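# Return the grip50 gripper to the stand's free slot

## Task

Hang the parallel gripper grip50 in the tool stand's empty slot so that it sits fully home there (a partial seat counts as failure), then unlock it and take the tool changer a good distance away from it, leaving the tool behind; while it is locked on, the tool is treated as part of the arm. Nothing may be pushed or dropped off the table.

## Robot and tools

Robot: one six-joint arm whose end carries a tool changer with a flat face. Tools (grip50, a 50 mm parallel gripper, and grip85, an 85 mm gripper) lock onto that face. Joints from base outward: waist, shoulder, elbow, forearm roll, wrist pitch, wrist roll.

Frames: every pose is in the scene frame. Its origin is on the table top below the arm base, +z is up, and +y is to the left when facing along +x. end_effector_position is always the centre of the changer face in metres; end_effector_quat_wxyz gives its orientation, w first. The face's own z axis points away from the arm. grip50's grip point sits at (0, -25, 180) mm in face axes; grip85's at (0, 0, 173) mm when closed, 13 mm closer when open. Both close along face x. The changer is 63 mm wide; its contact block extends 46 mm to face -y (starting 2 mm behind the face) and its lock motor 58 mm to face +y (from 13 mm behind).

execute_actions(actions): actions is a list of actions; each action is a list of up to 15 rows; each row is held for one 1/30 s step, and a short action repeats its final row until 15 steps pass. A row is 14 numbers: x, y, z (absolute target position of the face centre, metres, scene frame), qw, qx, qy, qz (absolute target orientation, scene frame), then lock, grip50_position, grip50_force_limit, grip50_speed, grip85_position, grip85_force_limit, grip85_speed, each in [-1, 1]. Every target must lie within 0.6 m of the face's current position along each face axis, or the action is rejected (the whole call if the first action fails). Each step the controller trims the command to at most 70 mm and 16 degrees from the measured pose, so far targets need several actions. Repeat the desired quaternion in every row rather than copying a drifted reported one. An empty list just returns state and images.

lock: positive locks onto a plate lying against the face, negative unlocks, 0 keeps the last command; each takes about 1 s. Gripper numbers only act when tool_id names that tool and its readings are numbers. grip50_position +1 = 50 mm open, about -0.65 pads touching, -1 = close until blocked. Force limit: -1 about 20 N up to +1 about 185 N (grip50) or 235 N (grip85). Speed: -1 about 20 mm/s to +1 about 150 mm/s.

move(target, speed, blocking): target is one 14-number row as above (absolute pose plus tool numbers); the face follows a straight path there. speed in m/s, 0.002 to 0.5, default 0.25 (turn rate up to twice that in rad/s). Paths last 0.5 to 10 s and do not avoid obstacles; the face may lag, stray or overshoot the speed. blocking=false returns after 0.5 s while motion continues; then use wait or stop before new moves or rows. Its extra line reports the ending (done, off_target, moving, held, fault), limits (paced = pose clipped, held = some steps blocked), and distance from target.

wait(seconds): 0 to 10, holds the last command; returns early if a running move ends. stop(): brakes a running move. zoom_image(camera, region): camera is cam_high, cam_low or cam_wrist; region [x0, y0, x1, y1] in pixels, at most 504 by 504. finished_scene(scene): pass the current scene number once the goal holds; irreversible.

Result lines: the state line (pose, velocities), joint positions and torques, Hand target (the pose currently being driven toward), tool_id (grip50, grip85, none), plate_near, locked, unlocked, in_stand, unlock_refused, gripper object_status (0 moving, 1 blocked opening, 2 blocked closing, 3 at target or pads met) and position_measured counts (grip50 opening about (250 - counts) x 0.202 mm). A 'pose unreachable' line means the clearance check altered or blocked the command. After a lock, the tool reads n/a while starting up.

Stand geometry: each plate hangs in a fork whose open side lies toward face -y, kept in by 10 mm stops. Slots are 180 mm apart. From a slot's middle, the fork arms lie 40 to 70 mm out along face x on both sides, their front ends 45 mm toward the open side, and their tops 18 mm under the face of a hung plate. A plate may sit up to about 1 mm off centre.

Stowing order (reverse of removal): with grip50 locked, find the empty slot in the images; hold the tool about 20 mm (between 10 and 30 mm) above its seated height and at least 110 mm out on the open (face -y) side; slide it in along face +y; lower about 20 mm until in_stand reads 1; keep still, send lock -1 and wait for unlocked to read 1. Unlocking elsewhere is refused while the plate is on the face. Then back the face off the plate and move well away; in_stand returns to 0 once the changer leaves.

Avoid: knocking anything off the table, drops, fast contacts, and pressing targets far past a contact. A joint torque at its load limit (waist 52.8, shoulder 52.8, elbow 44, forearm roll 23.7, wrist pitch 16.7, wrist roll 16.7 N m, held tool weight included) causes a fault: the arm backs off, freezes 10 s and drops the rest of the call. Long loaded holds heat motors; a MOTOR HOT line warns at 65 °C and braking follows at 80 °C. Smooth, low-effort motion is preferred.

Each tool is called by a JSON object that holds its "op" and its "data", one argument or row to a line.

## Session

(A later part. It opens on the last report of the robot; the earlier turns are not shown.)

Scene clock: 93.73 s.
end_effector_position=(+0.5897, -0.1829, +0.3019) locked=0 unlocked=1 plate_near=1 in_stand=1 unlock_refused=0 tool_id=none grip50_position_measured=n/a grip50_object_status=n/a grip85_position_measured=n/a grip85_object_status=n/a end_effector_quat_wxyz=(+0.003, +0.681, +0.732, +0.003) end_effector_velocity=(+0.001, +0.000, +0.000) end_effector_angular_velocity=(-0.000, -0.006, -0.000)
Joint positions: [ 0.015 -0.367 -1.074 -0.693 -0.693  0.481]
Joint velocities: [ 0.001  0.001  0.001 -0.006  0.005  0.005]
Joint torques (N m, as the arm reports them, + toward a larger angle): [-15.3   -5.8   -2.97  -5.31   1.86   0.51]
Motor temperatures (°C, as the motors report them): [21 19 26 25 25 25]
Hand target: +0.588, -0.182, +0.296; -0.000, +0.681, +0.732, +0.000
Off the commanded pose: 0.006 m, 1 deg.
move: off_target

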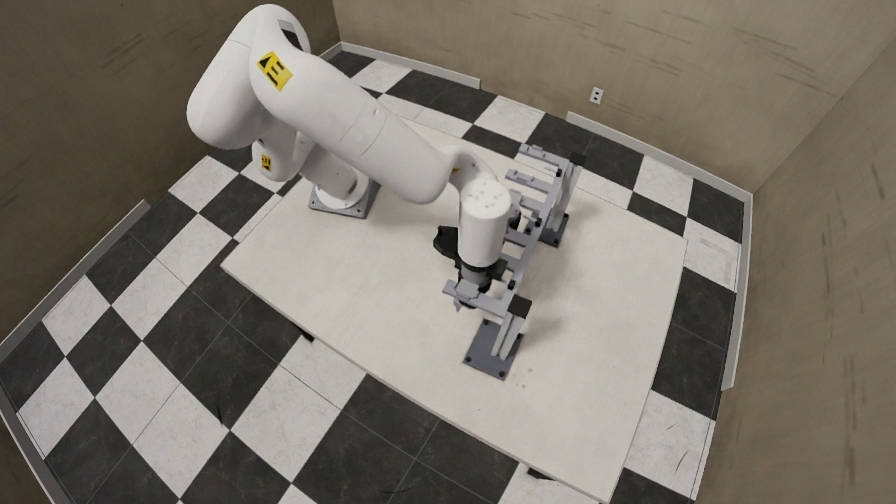

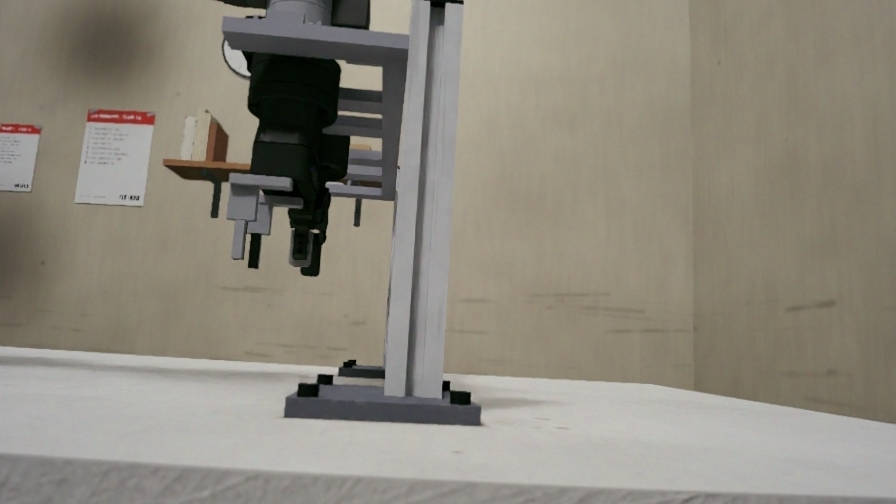

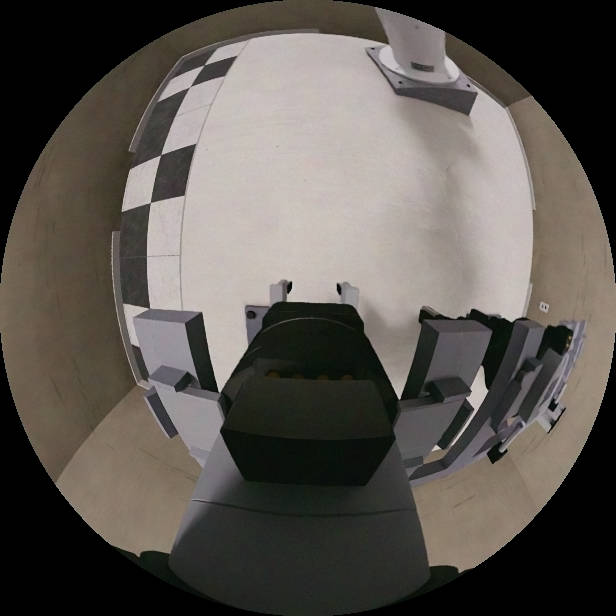

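Plate near. Ease pressure and lock.

{"op": "execute_actions", "data": {
  "actions": [
    [[0.5892, -0.1828, 0.3015, 0, 0.6811, 0.7322, 0, 1, 1, 0, 0, 1, 0, 0]],
    [[0.5892, -0.1828, 0.3015, 0, 0.6811, 0.7322, 0, 1, 1, 0, 0, 1, 0, 0]],
    [[0.5892, -0.1828, 0.3015, 0, 0.6811, 0.7322, 0, 1, 1, 0, 0, 1, 0, 0]]
  ]
}}

Scene clock: 98.57 s.
end_effector_position=(+0.5898, -0.1831, +0.3025) locked=1 unlocked=0 plate_near=1 in_stand=1 unlock_refused=0 tool_id=grip50 grip50_position_measured=n/a grip50_object_status=n/a grip85_position_measured=n/a grip85_object_status=n/a end_effector_quat_wxyz=(+0.001, +0.681, +0.732, +0.001) end_effector_velocity=(+0.000, +0.000, +0.000) end_effector_angular_velocity=(-0.000, -0.000, +0.001)
Joint positions: [ 0.015 -0.368 -1.078 -0.685 -0.7    0.473]
Joint velocities: [ 0.001  0.    -0.    -0.    -0.    -0.001]
Joint torques (N m, as the arm reports them, + toward a larger angle): [ -2.04  12.59 -10.53  -1.41  -1.87   0.47]
Motor temperatures (°C, as the motors report them): [21 19 26 25 25 25]
Hand target: +0.589, -0.183, +0.301; +0.000, +0.681, +0.732, -0.000
Off the commanded pose: 0.001 m, 0 deg.

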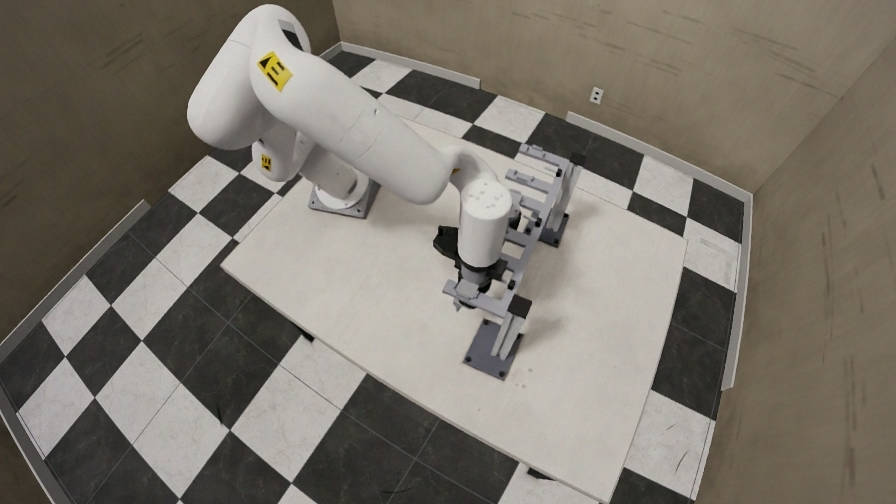

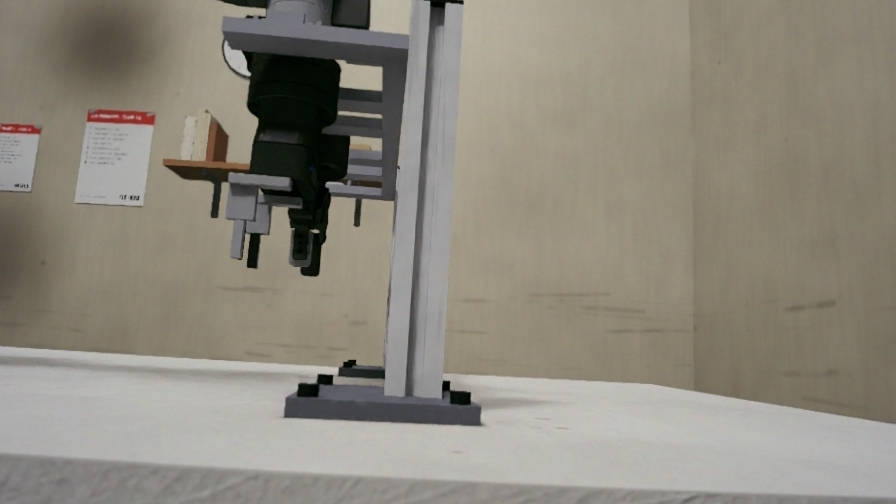

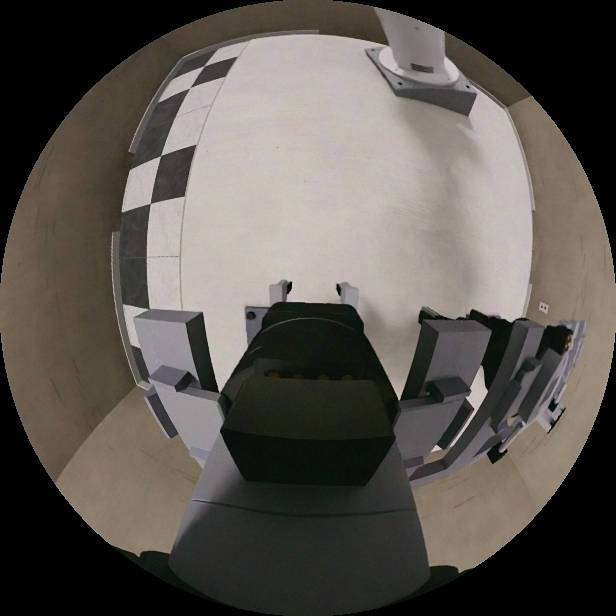

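{"op": "move", "data": {
  "target": [0.5892, -0.1829, 0.323, 0, 0.6811, 0.7322, 0, 0, 1, 0, 0, 1, 0, 0],
  "speed": 0.04
}}

{"op": "zoom_image", "data": {
  "camera": "cam_wrist",
  "region": [130, 260, 490, 460]
}}

{"op": "move", "data": {
  "target": [0.4695, -0.1915, 0.323, 0, 0.6811, 0.7322, 0, 0, 1, 0, 0, 1, 0, 0],
  "speed": 0.1
}}

{"op": "move", "data": {
  "target": [0.4435, 0.1676, 0.323, 0, 0.6811, 0.7322, 0, 0, 1, 0, 0, 1, 0, 0],
  "speed": 0.2
}}

Scene clock: 107.27 s.
end_effector_position=(+0.5890, -0.1829, +0.3226) locked=1 unlocked=0 plate_near=1 in_stand=0 unlock_refused=0 tool_id=grip50 grip50_position_measured=3 grip50_object_status=3 grip85_position_measured=n/a grip85_object_status=n/a end_effector_quat_wxyz=(-0.000, +0.681, +0.732, -0.000) end_effector_velocity=(+0.001, +0.000, +0.003) end_effector_angular_velocity=(+0.001, -0.002, +0.000)
Joint positions: [ 0.031 -0.339 -1.085 -0.655 -0.738  0.449]
Joint velocities: [ 0.003  0.003 -0.002  0.004 -0.004 -0.003]
Joint torques (N m, as the arm reports them, + toward a larger angle): [ 14.63  27.93 -29.39  -0.91  -0.52   0.2 ]
Motor temperatures (°C, as the motors report them): [21 19 26 25 25 25]
Hand target: +0.589, -0.183, +0.323; +0.000, +0.681, +0.732, -0.000
Off the commanded pose: 0.000 m, 0 deg.
move: done

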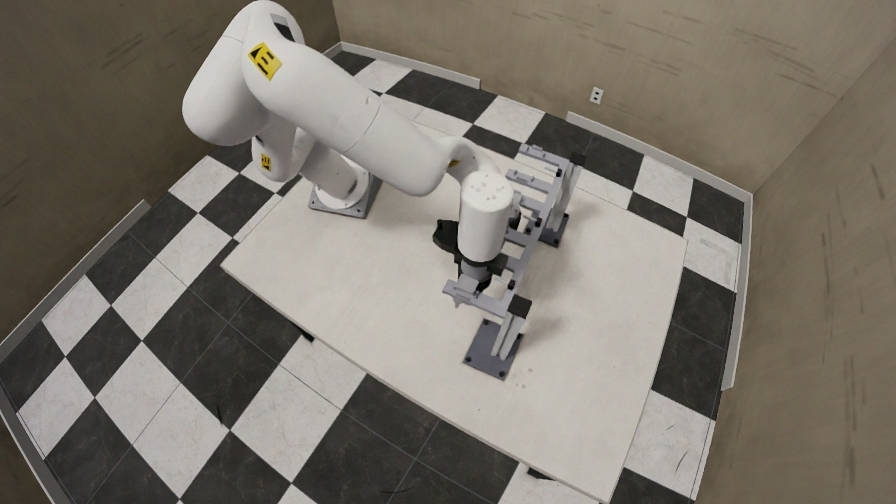

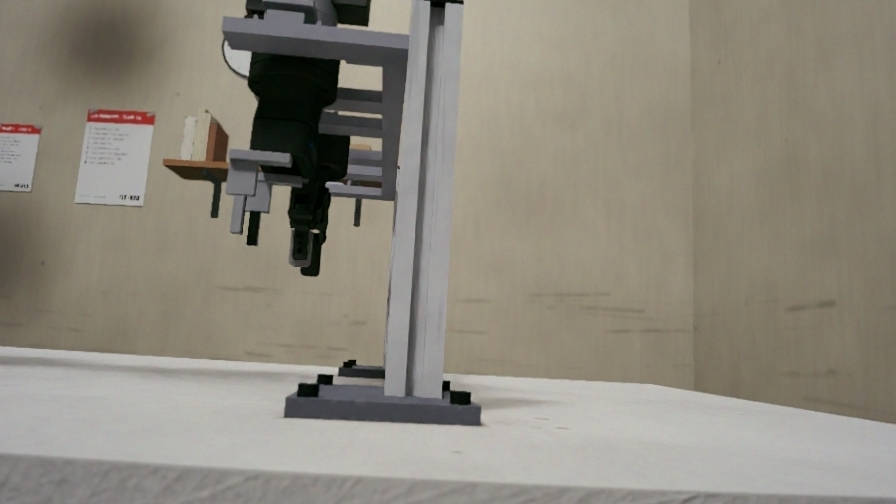

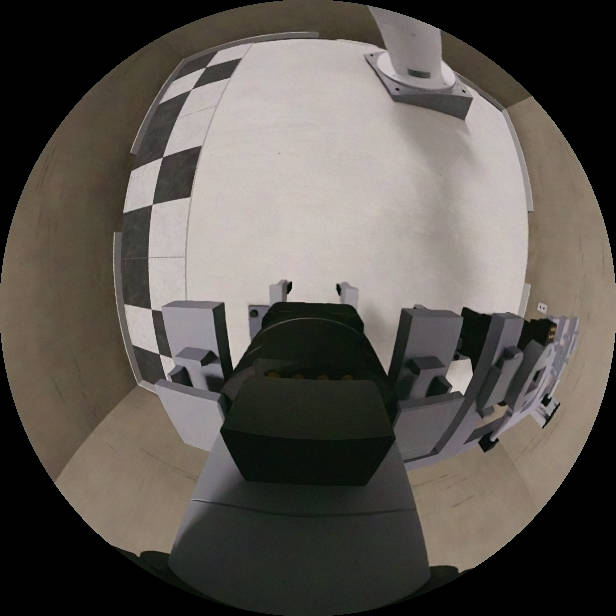

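Region (130, 260, 490, 460) of cam_wrist's 616x616 image, scaled by 1.400, with more detail than that image has.

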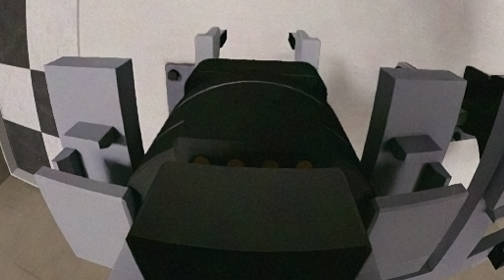

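Scene clock: 109.00 s.
end_effector_position=(+0.4699, -0.1916, +0.3226) locked=1 unlocked=0 plate_near=1 in_stand=0 unlock_refused=0 tool_id=grip50 grip50_position_measured=3 grip50_object_status=3 grip85_position_measured=n/a grip85_object_status=n/a end_effector_quat_wxyz=(-0.000, +0.681, +0.732, +0.000) end_effector_velocity=(-0.003, -0.000, +0.001) end_effector_angular_velocity=(-0.000, -0.001, +0.000)
Joint positions: [ 0.012 -0.077 -0.74  -0.72  -0.666  0.516]
Joint velocities: [ 0.     0.008  0.008 -0.001  0.     0.   ]
Joint torques (N m, as the arm reports them, + toward a larger angle): [ 10.64  20.61 -27.19  -1.06  -0.57   0.12]
Motor temperatures (°C, as the motors report them): [21 19 26 25 25 25]
Hand target: +0.470, -0.192, +0.323; -0.000, +0.681, +0.732, +0.000
Off the commanded pose: 0.001 m, 0 deg.
move: done

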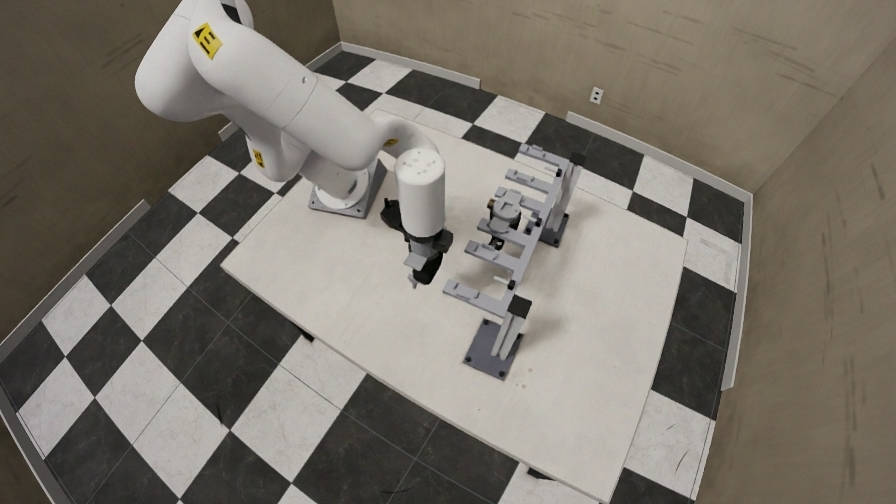

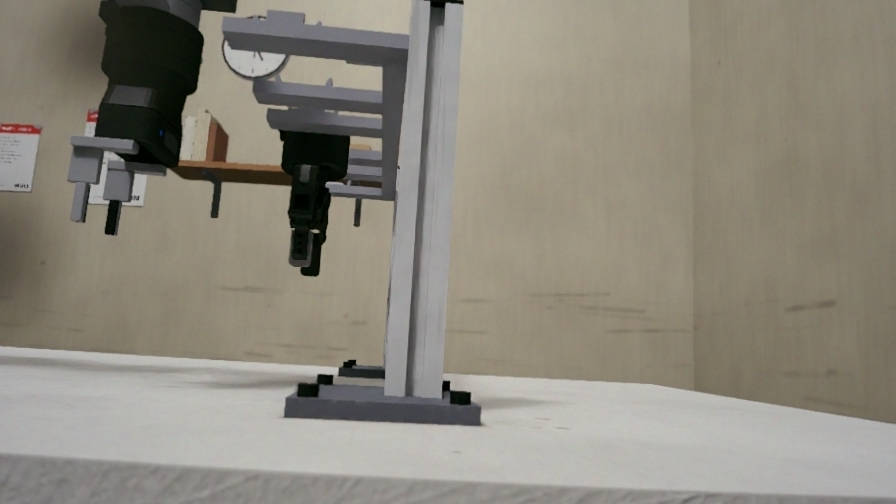

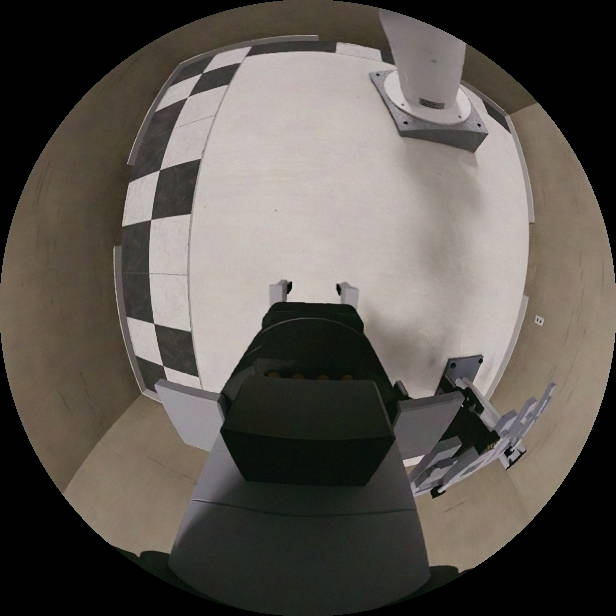

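Scene clock: 111.47 s.
end_effector_position=(+0.4428, +0.1683, +0.3233) locked=1 unlocked=0 plate_near=1 in_stand=0 unlock_refused=0 tool_id=grip50 grip50_position_measured=3 grip50_object_status=3 grip85_position_measured=n/a grip85_object_status=n/a end_effector_quat_wxyz=(-0.002, +0.681, +0.732, +0.001) end_effector_velocity=(+0.000, +0.003, -0.000) end_effector_angular_velocity=(+0.000, +0.000, +0.000)
Joint positions: [ 0.703 -0.566 -0.971 -0.646 -0.696  1.192]
Joint velocities: [ 0.003 -0.005 -0.005  0.001 -0.     0.002]
Joint torques (N m, as the arm reports them, + toward a larger angle): [ 14.23  25.7  -28.68  -0.89  -0.51   0.12]
Motor temperatures (°C, as the motors report them): [21 19 26 25 25 25]
Hand target: +0.443, +0.169, +0.323; -0.002, +0.681, +0.732, +0.001
Off the commanded pose: 0.001 m, 0 deg.
move: done

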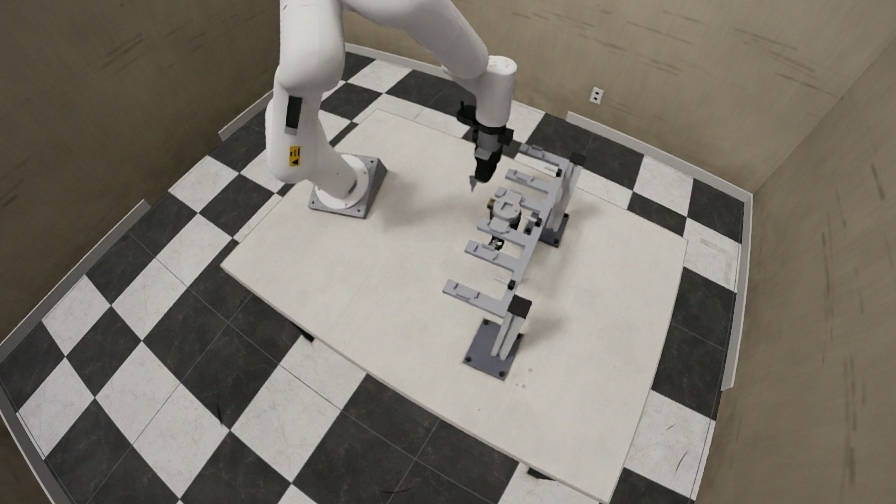

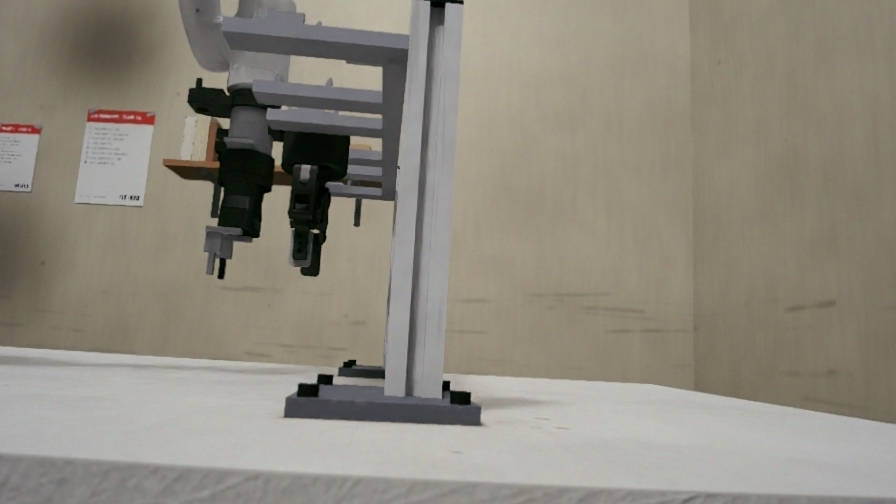

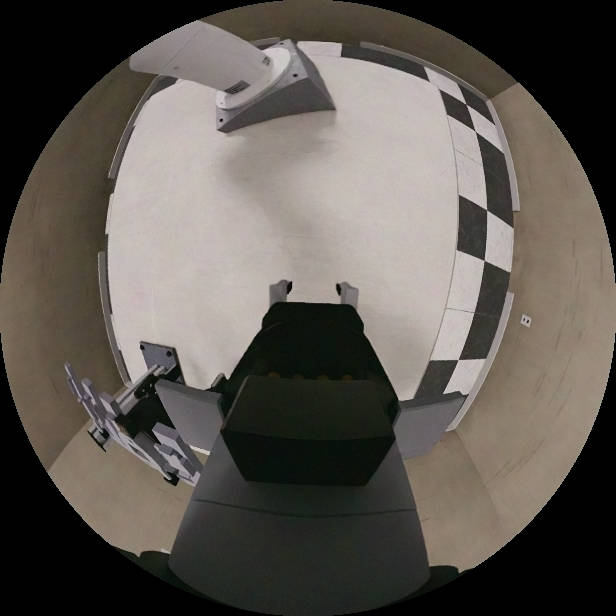

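{"op": "move", "data": {
  "target": [0.5083, 0.1722, 0.323, 0, 0.6811, 0.7322, 0, 0, 1, 0, 0, 1, 0, 0],
  "speed": 0.05
}}

{"op": "zoom_image", "data": {
  "camera": "cam_wrist",
  "region": [130, 300, 490, 500]
}}

Scene clock: 118.53 s.
end_effector_position=(+0.5081, +0.1721, +0.3232) locked=1 unlocked=0 plate_near=1 in_stand=0 unlock_refused=0 tool_id=grip50 grip50_position_measured=3 grip50_object_status=3 grip85_position_measured=n/a grip85_object_status=n/a end_effector_quat_wxyz=(+0.000, +0.681, +0.732, -0.000) end_effector_velocity=(+0.003, -0.001, -0.000) end_effector_angular_velocity=(-0.000, +0.001, +0.000)
Joint positions: [ 0.637 -0.655 -1.141 -0.63  -0.747  1.089]
Joint velocities: [-0.004 -0.004 -0.007  0.001 -0.002 -0.006]
Joint torques (N m, as the arm reports them, + toward a larger angle): [ 18.07  28.24 -29.99  -1.06  -0.52   0.  ]
Motor temperatures (°C, as the motors report them): [21 19 26 25 25 25]
Hand target: +0.508, +0.172, +0.323; +0.000, +0.681, +0.732, +0.000
Off the commanded pose: 0.000 m, 0 deg.
move: done

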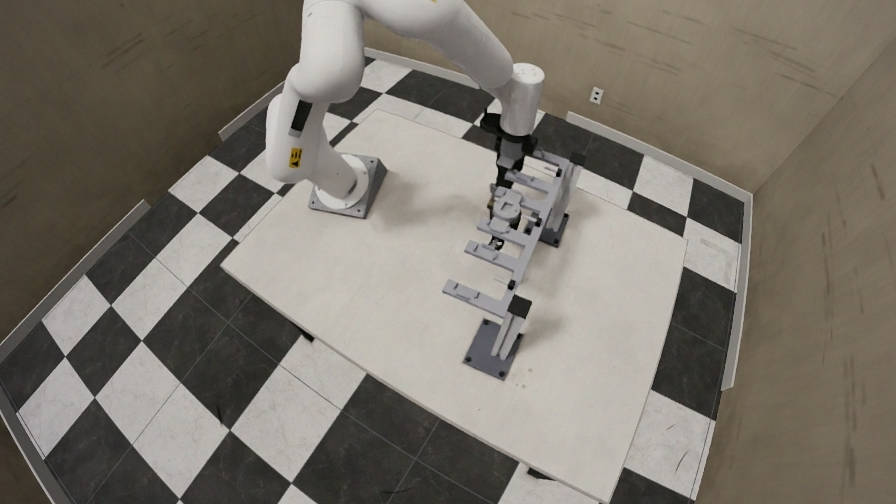

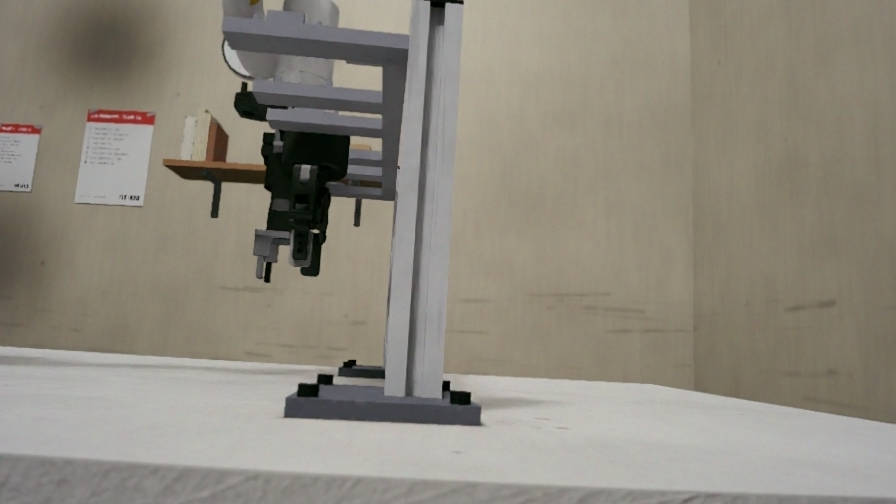

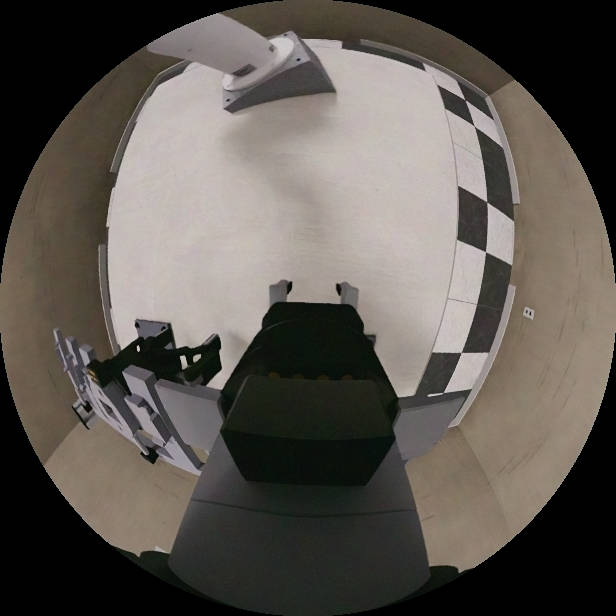

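Region (130, 300, 490, 500) of cam_wrist's 616x616 image, scaled by 1.400, with more detail than that image has.

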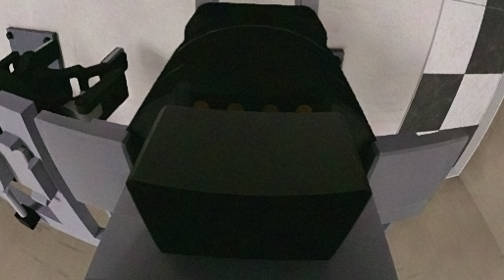

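{"op": "move", "data": {
  "target": [0.5283, 0.1737, 0.323, 0, 0.6811, 0.7322, 0, 0, 1, 0, 0, 1, 0, 0],
  "speed": 0.02
}}

{"op": "zoom_image", "data": {
  "camera": "cam_wrist",
  "region": [130, 260, 490, 460]
}}

Scene clock: 123.93 s.
end_effector_position=(+0.5281, +0.1737, +0.3230) locked=1 unlocked=0 plate_near=1 in_stand=0 unlock_refused=0 tool_id=grip50 grip50_position_measured=3 grip50_object_status=3 grip85_position_measured=n/a grip85_object_status=n/a end_effector_quat_wxyz=(+0.000, +0.681, +0.732, -0.000) end_effector_velocity=(+0.002, +0.000, +0.000) end_effector_angular_velocity=(+0.001, -0.000, +0.000)
Joint positions: [ 0.619 -0.684 -1.198 -0.621 -0.764  1.055]
Joint velocities: [-0.002 -0.003 -0.007  0.002 -0.002 -0.004]
Joint torques (N m, as the arm reports them, + toward a larger angle): [ 18.99  30.91 -30.53  -1.26  -0.55   0.07]
Motor temperatures (°C, as the motors report them): [21 19 26 25 25 25]
Hand target: +0.528, +0.174, +0.323; +0.000, +0.681, +0.732, -0.000
Off the commanded pose: 0.000 m, 0 deg.
move: done

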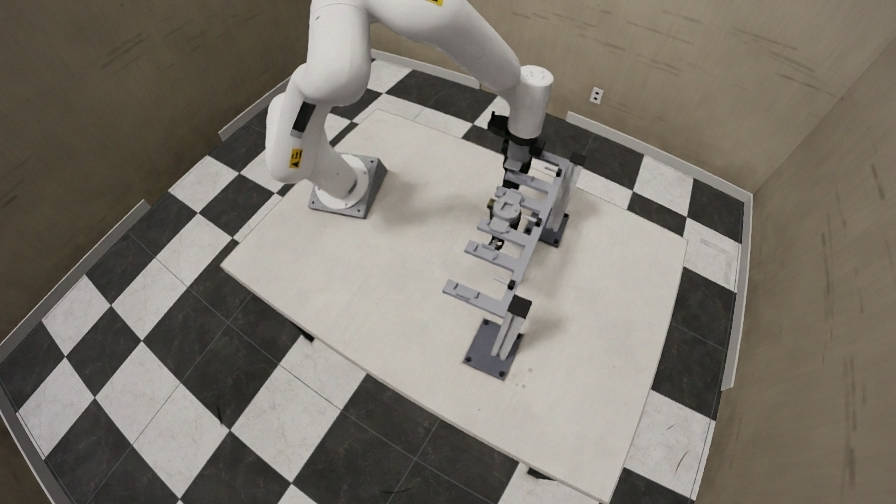

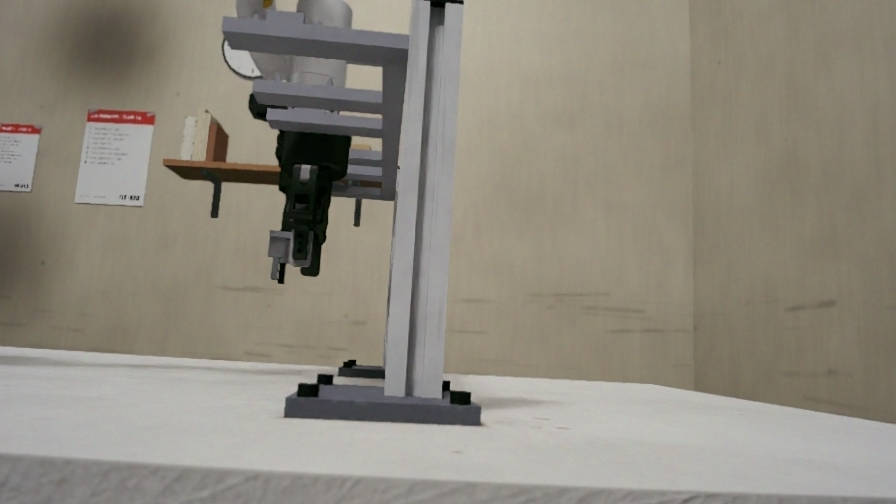

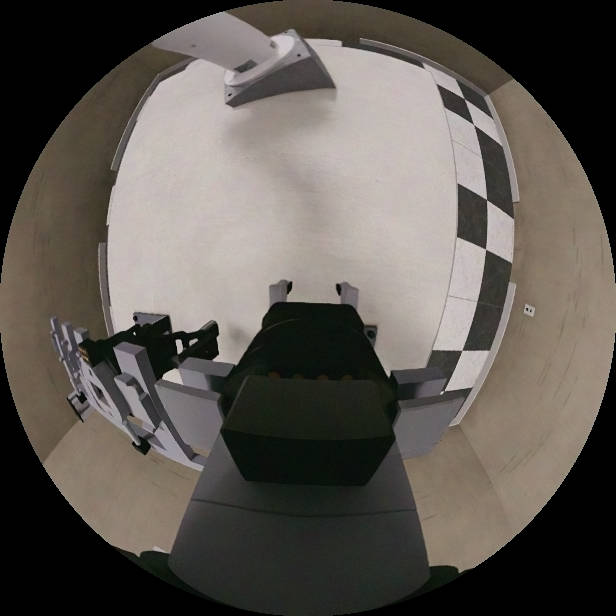

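Region (130, 260, 490, 460) of cam_wrist's 616x616 image, scaled by 1.400, with more detail than that image has.

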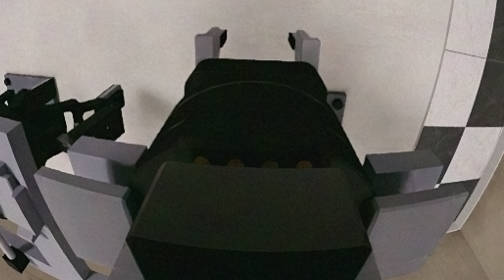

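{"op": "move", "data": {
  "target": [0.5632, 0.1769, 0.323, 0, 0.6811, 0.7322, 0, 0, 1, 0, 0, 1, 0, 0],
  "speed": 0.03
}}

{"op": "zoom_image", "data": {
  "camera": "cam_wrist",
  "region": [130, 260, 490, 460]
}}

Scene clock: 131.80 s.
end_effector_position=(+0.5629, +0.1768, +0.3231) locked=1 unlocked=0 plate_near=1 in_stand=0 unlock_refused=0 tool_id=grip50 grip50_position_measured=3 grip50_object_status=3 grip85_position_measured=n/a grip85_object_status=n/a end_effector_quat_wxyz=(+0.000, +0.681, +0.732, -0.000) end_effector_velocity=(+0.002, +0.000, +0.000) end_effector_angular_velocity=(-0.000, +0.001, +0.002)
Joint positions: [ 0.592 -0.74  -1.303 -0.604 -0.796  0.999]
Joint velocities: [-0.001 -0.004 -0.007  0.002 -0.003 -0.006]
Joint torques (N m, as the arm reports them, + toward a larger angle): [ 20.36  32.53 -30.47  -0.95  -0.61   0.09]
Motor temperatures (°C, as the motors report them): [21 19 26 25 25 25]
Hand target: +0.563, +0.177, +0.323; +0.000, +0.681, +0.732, -0.000
Off the commanded pose: 0.000 m, 0 deg.
move: done

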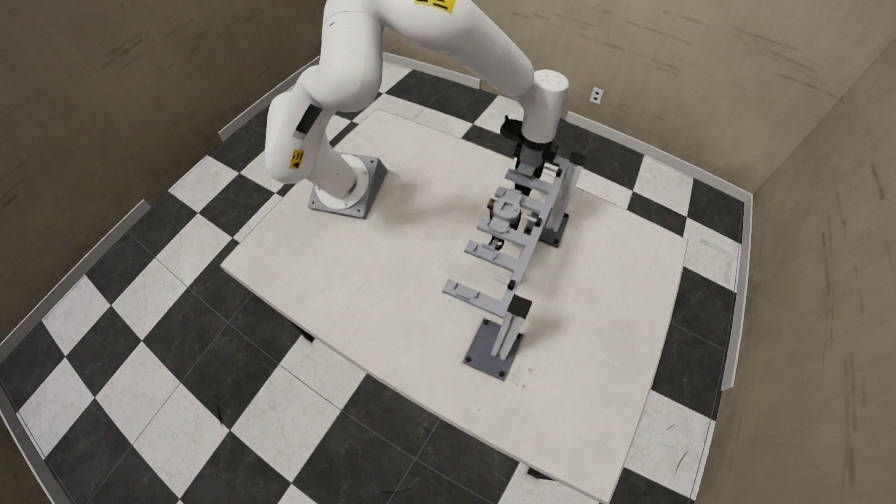

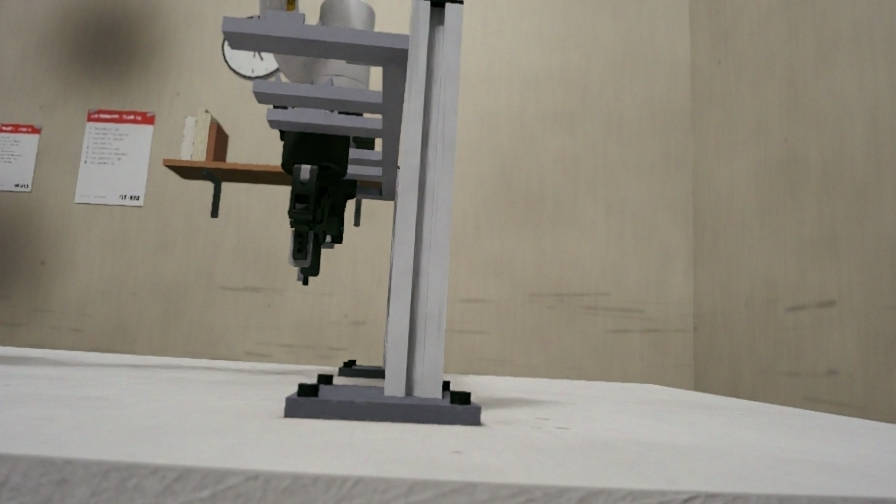

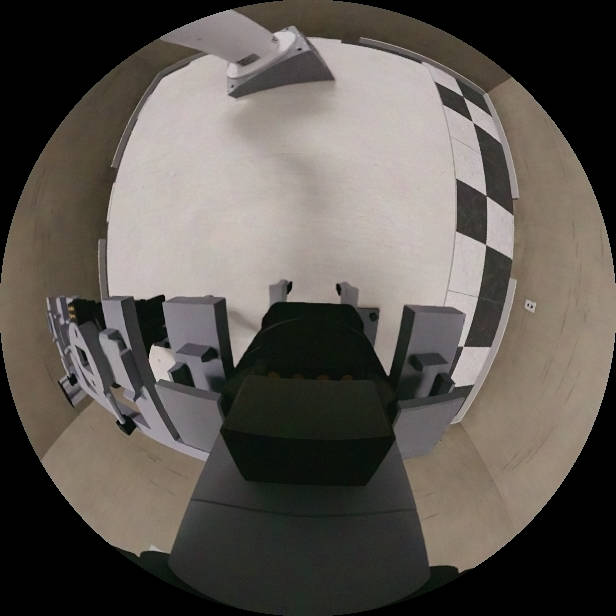

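Region (130, 260, 490, 460) of cam_wrist's 616x616 image, scaled by 1.400, with more detail than that image has.

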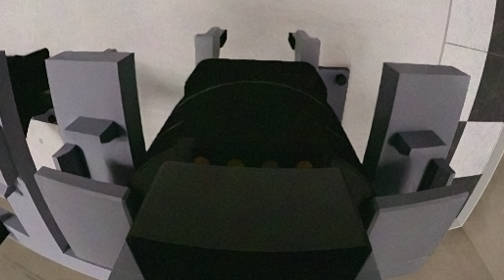

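{"op": "move", "data": {
  "target": [0.5611, 0.1780, 0.323, 0, 0.6811, 0.7322, 0, 0, 1, 0, 0, 1, 0, 0],
  "speed": 0.01
}}

{"op": "zoom_image", "data": {
  "camera": "cam_wrist",
  "region": [130, 260, 490, 460]
}}

Scene clock: 137.93 s.
end_effector_position=(+0.5612, +0.1779, +0.3230) locked=1 unlocked=0 plate_near=1 in_stand=0 unlock_refused=0 tool_id=grip50 grip50_position_measured=3 grip50_object_status=3 grip85_position_measured=n/a grip85_object_status=n/a end_effector_quat_wxyz=(-0.000, +0.681, +0.732, -0.000) end_effector_velocity=(-0.001, +0.001, +0.001) end_effector_angular_velocity=(+0.001, -0.001, -0.001)
Joint positions: [ 0.595 -0.739 -1.3   -0.604 -0.795  1.002]
Joint velocities: [ 0.002  0.001  0.002 -0.     0.001  0.003]
Joint torques (N m, as the arm reports them, + toward a larger angle): [ 20.31  31.85 -30.21  -1.02  -0.56   0.11]
Motor temperatures (°C, as the motors report them): [21 19 26 25 25 25]
Hand target: +0.561, +0.178, +0.323; -0.000, +0.681, +0.732, +0.000
Off the commanded pose: 0.000 m, 0 deg.
move: done

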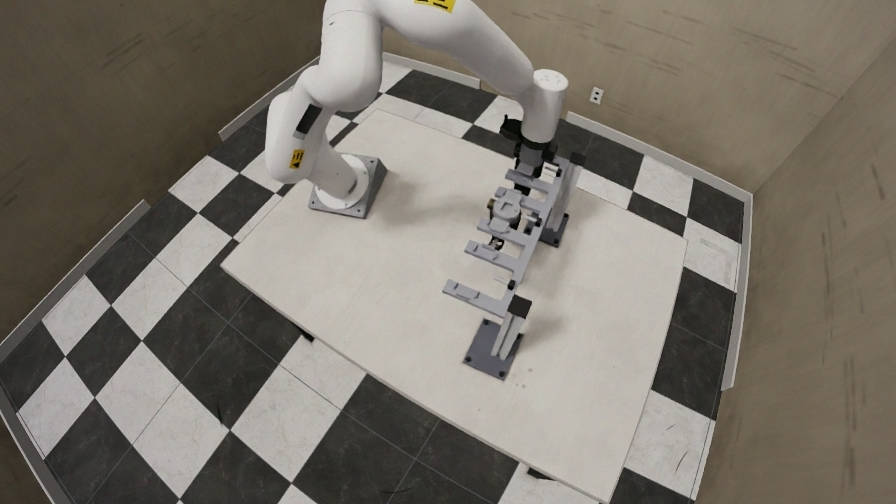

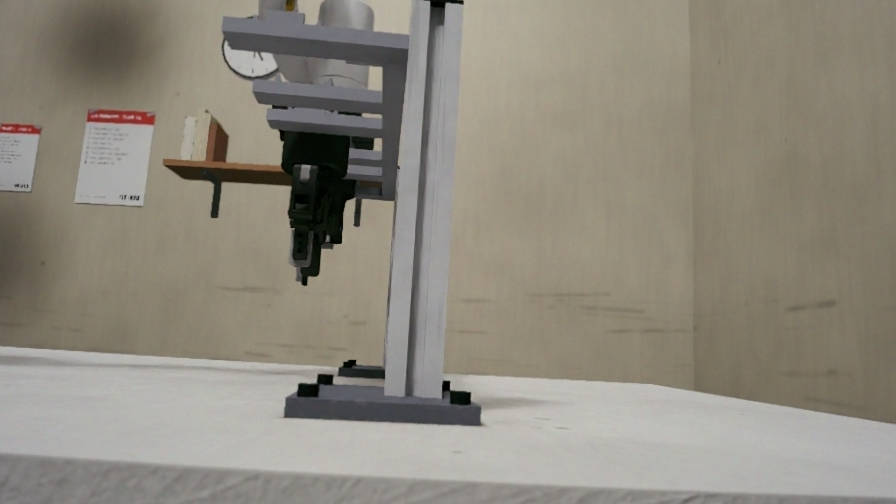

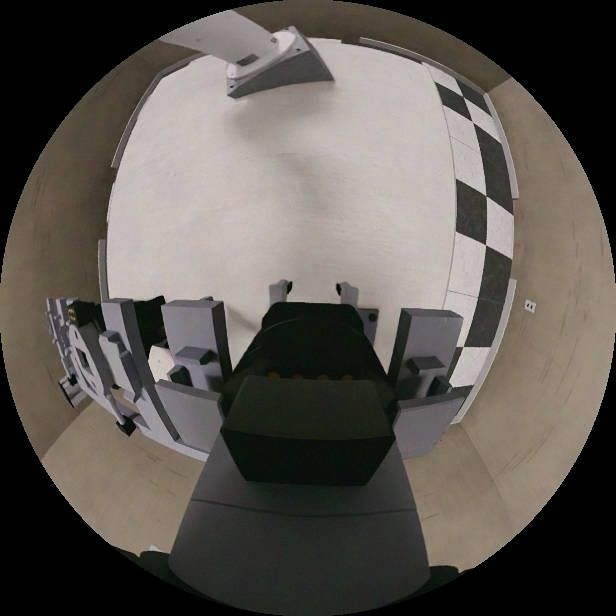

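Region (130, 260, 490, 460) of cam_wrist's 616x616 image, scaled by 1.400, with more detail than that image has.

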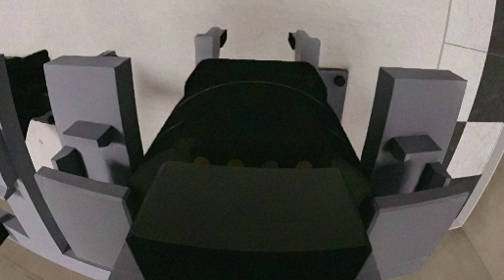

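Matches the reference. Lower.

{"op": "move", "data": {
  "target": [0.5611, 0.1780, 0.3035, 0, 0.6811, 0.7322, 0, 0, 1, 0, 0, 1, 0, 0],
  "speed": 0.012
}}

Scene clock: 142.00 s.
end_effector_position=(+0.5612, +0.1781, +0.3039) locked=1 unlocked=0 plate_near=1 in_stand=1 unlock_refused=0 tool_id=grip50 grip50_position_measured=3 grip50_object_status=3 grip85_position_measured=n/a grip85_object_status=n/a end_effector_quat_wxyz=(-0.000, +0.681, +0.732, +0.000) end_effector_velocity=(+0.001, +0.000, -0.001) end_effector_angular_velocity=(+0.003, -0.003, -0.001)
Joint positions: [ 0.582 -0.763 -1.292 -0.628 -0.765  1.02 ]
Joint velocities: [-0.001 -0.002 -0.    -0.004  0.006  0.003]
Joint torques (N m, as the arm reports them, + toward a larger angle): [ 19.32  31.28 -29.29  -1.09  -0.69   0.18]
Motor temperatures (°C, as the motors report them): [21 19 26 25 25 25]
Hand target: +0.561, +0.178, +0.303; -0.000, +0.681, +0.732, -0.000
Off the commanded pose: 0.000 m, 0 deg.
move: done

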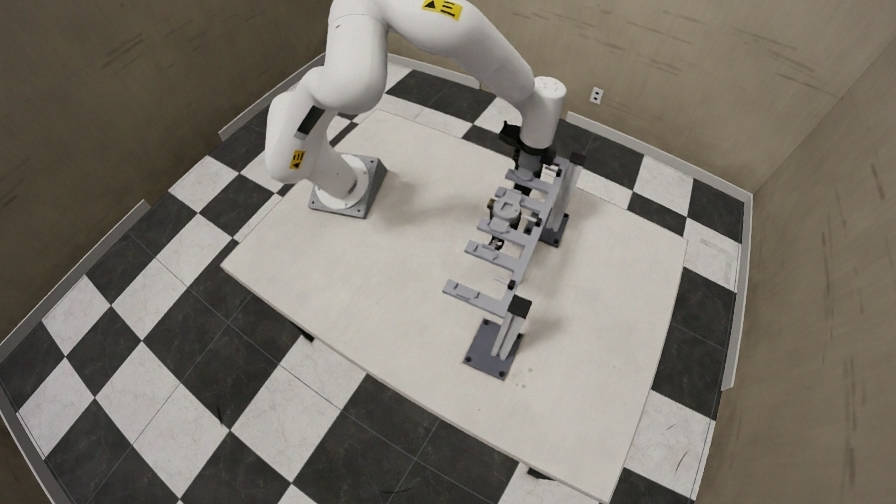

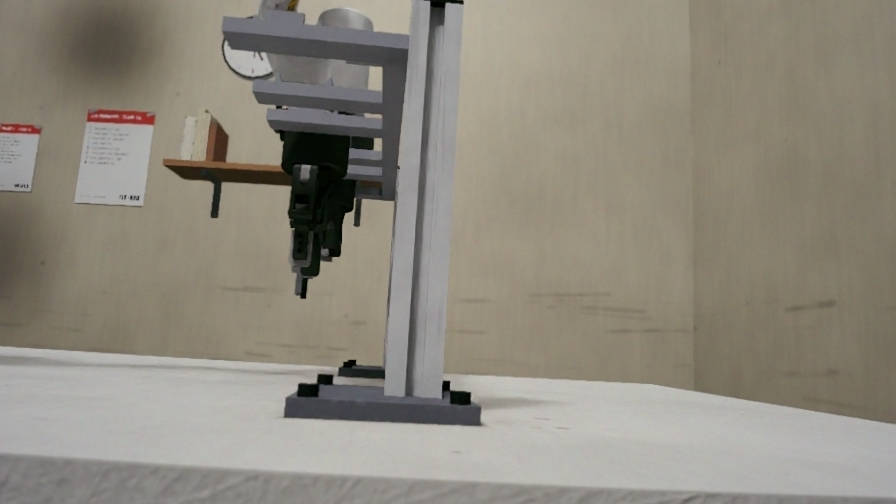

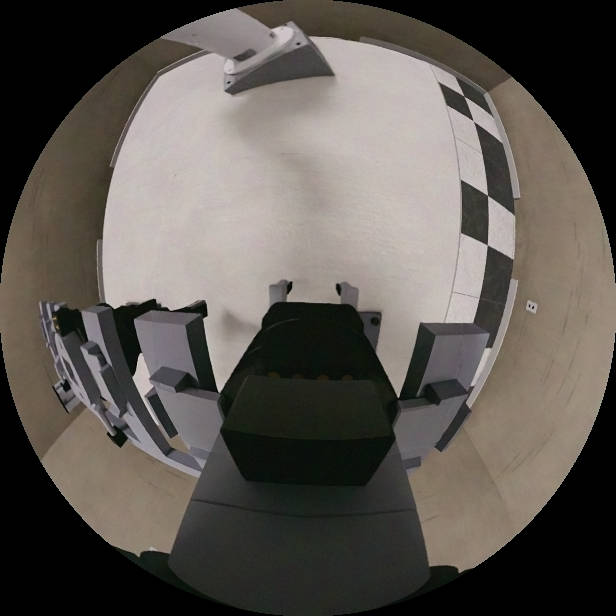

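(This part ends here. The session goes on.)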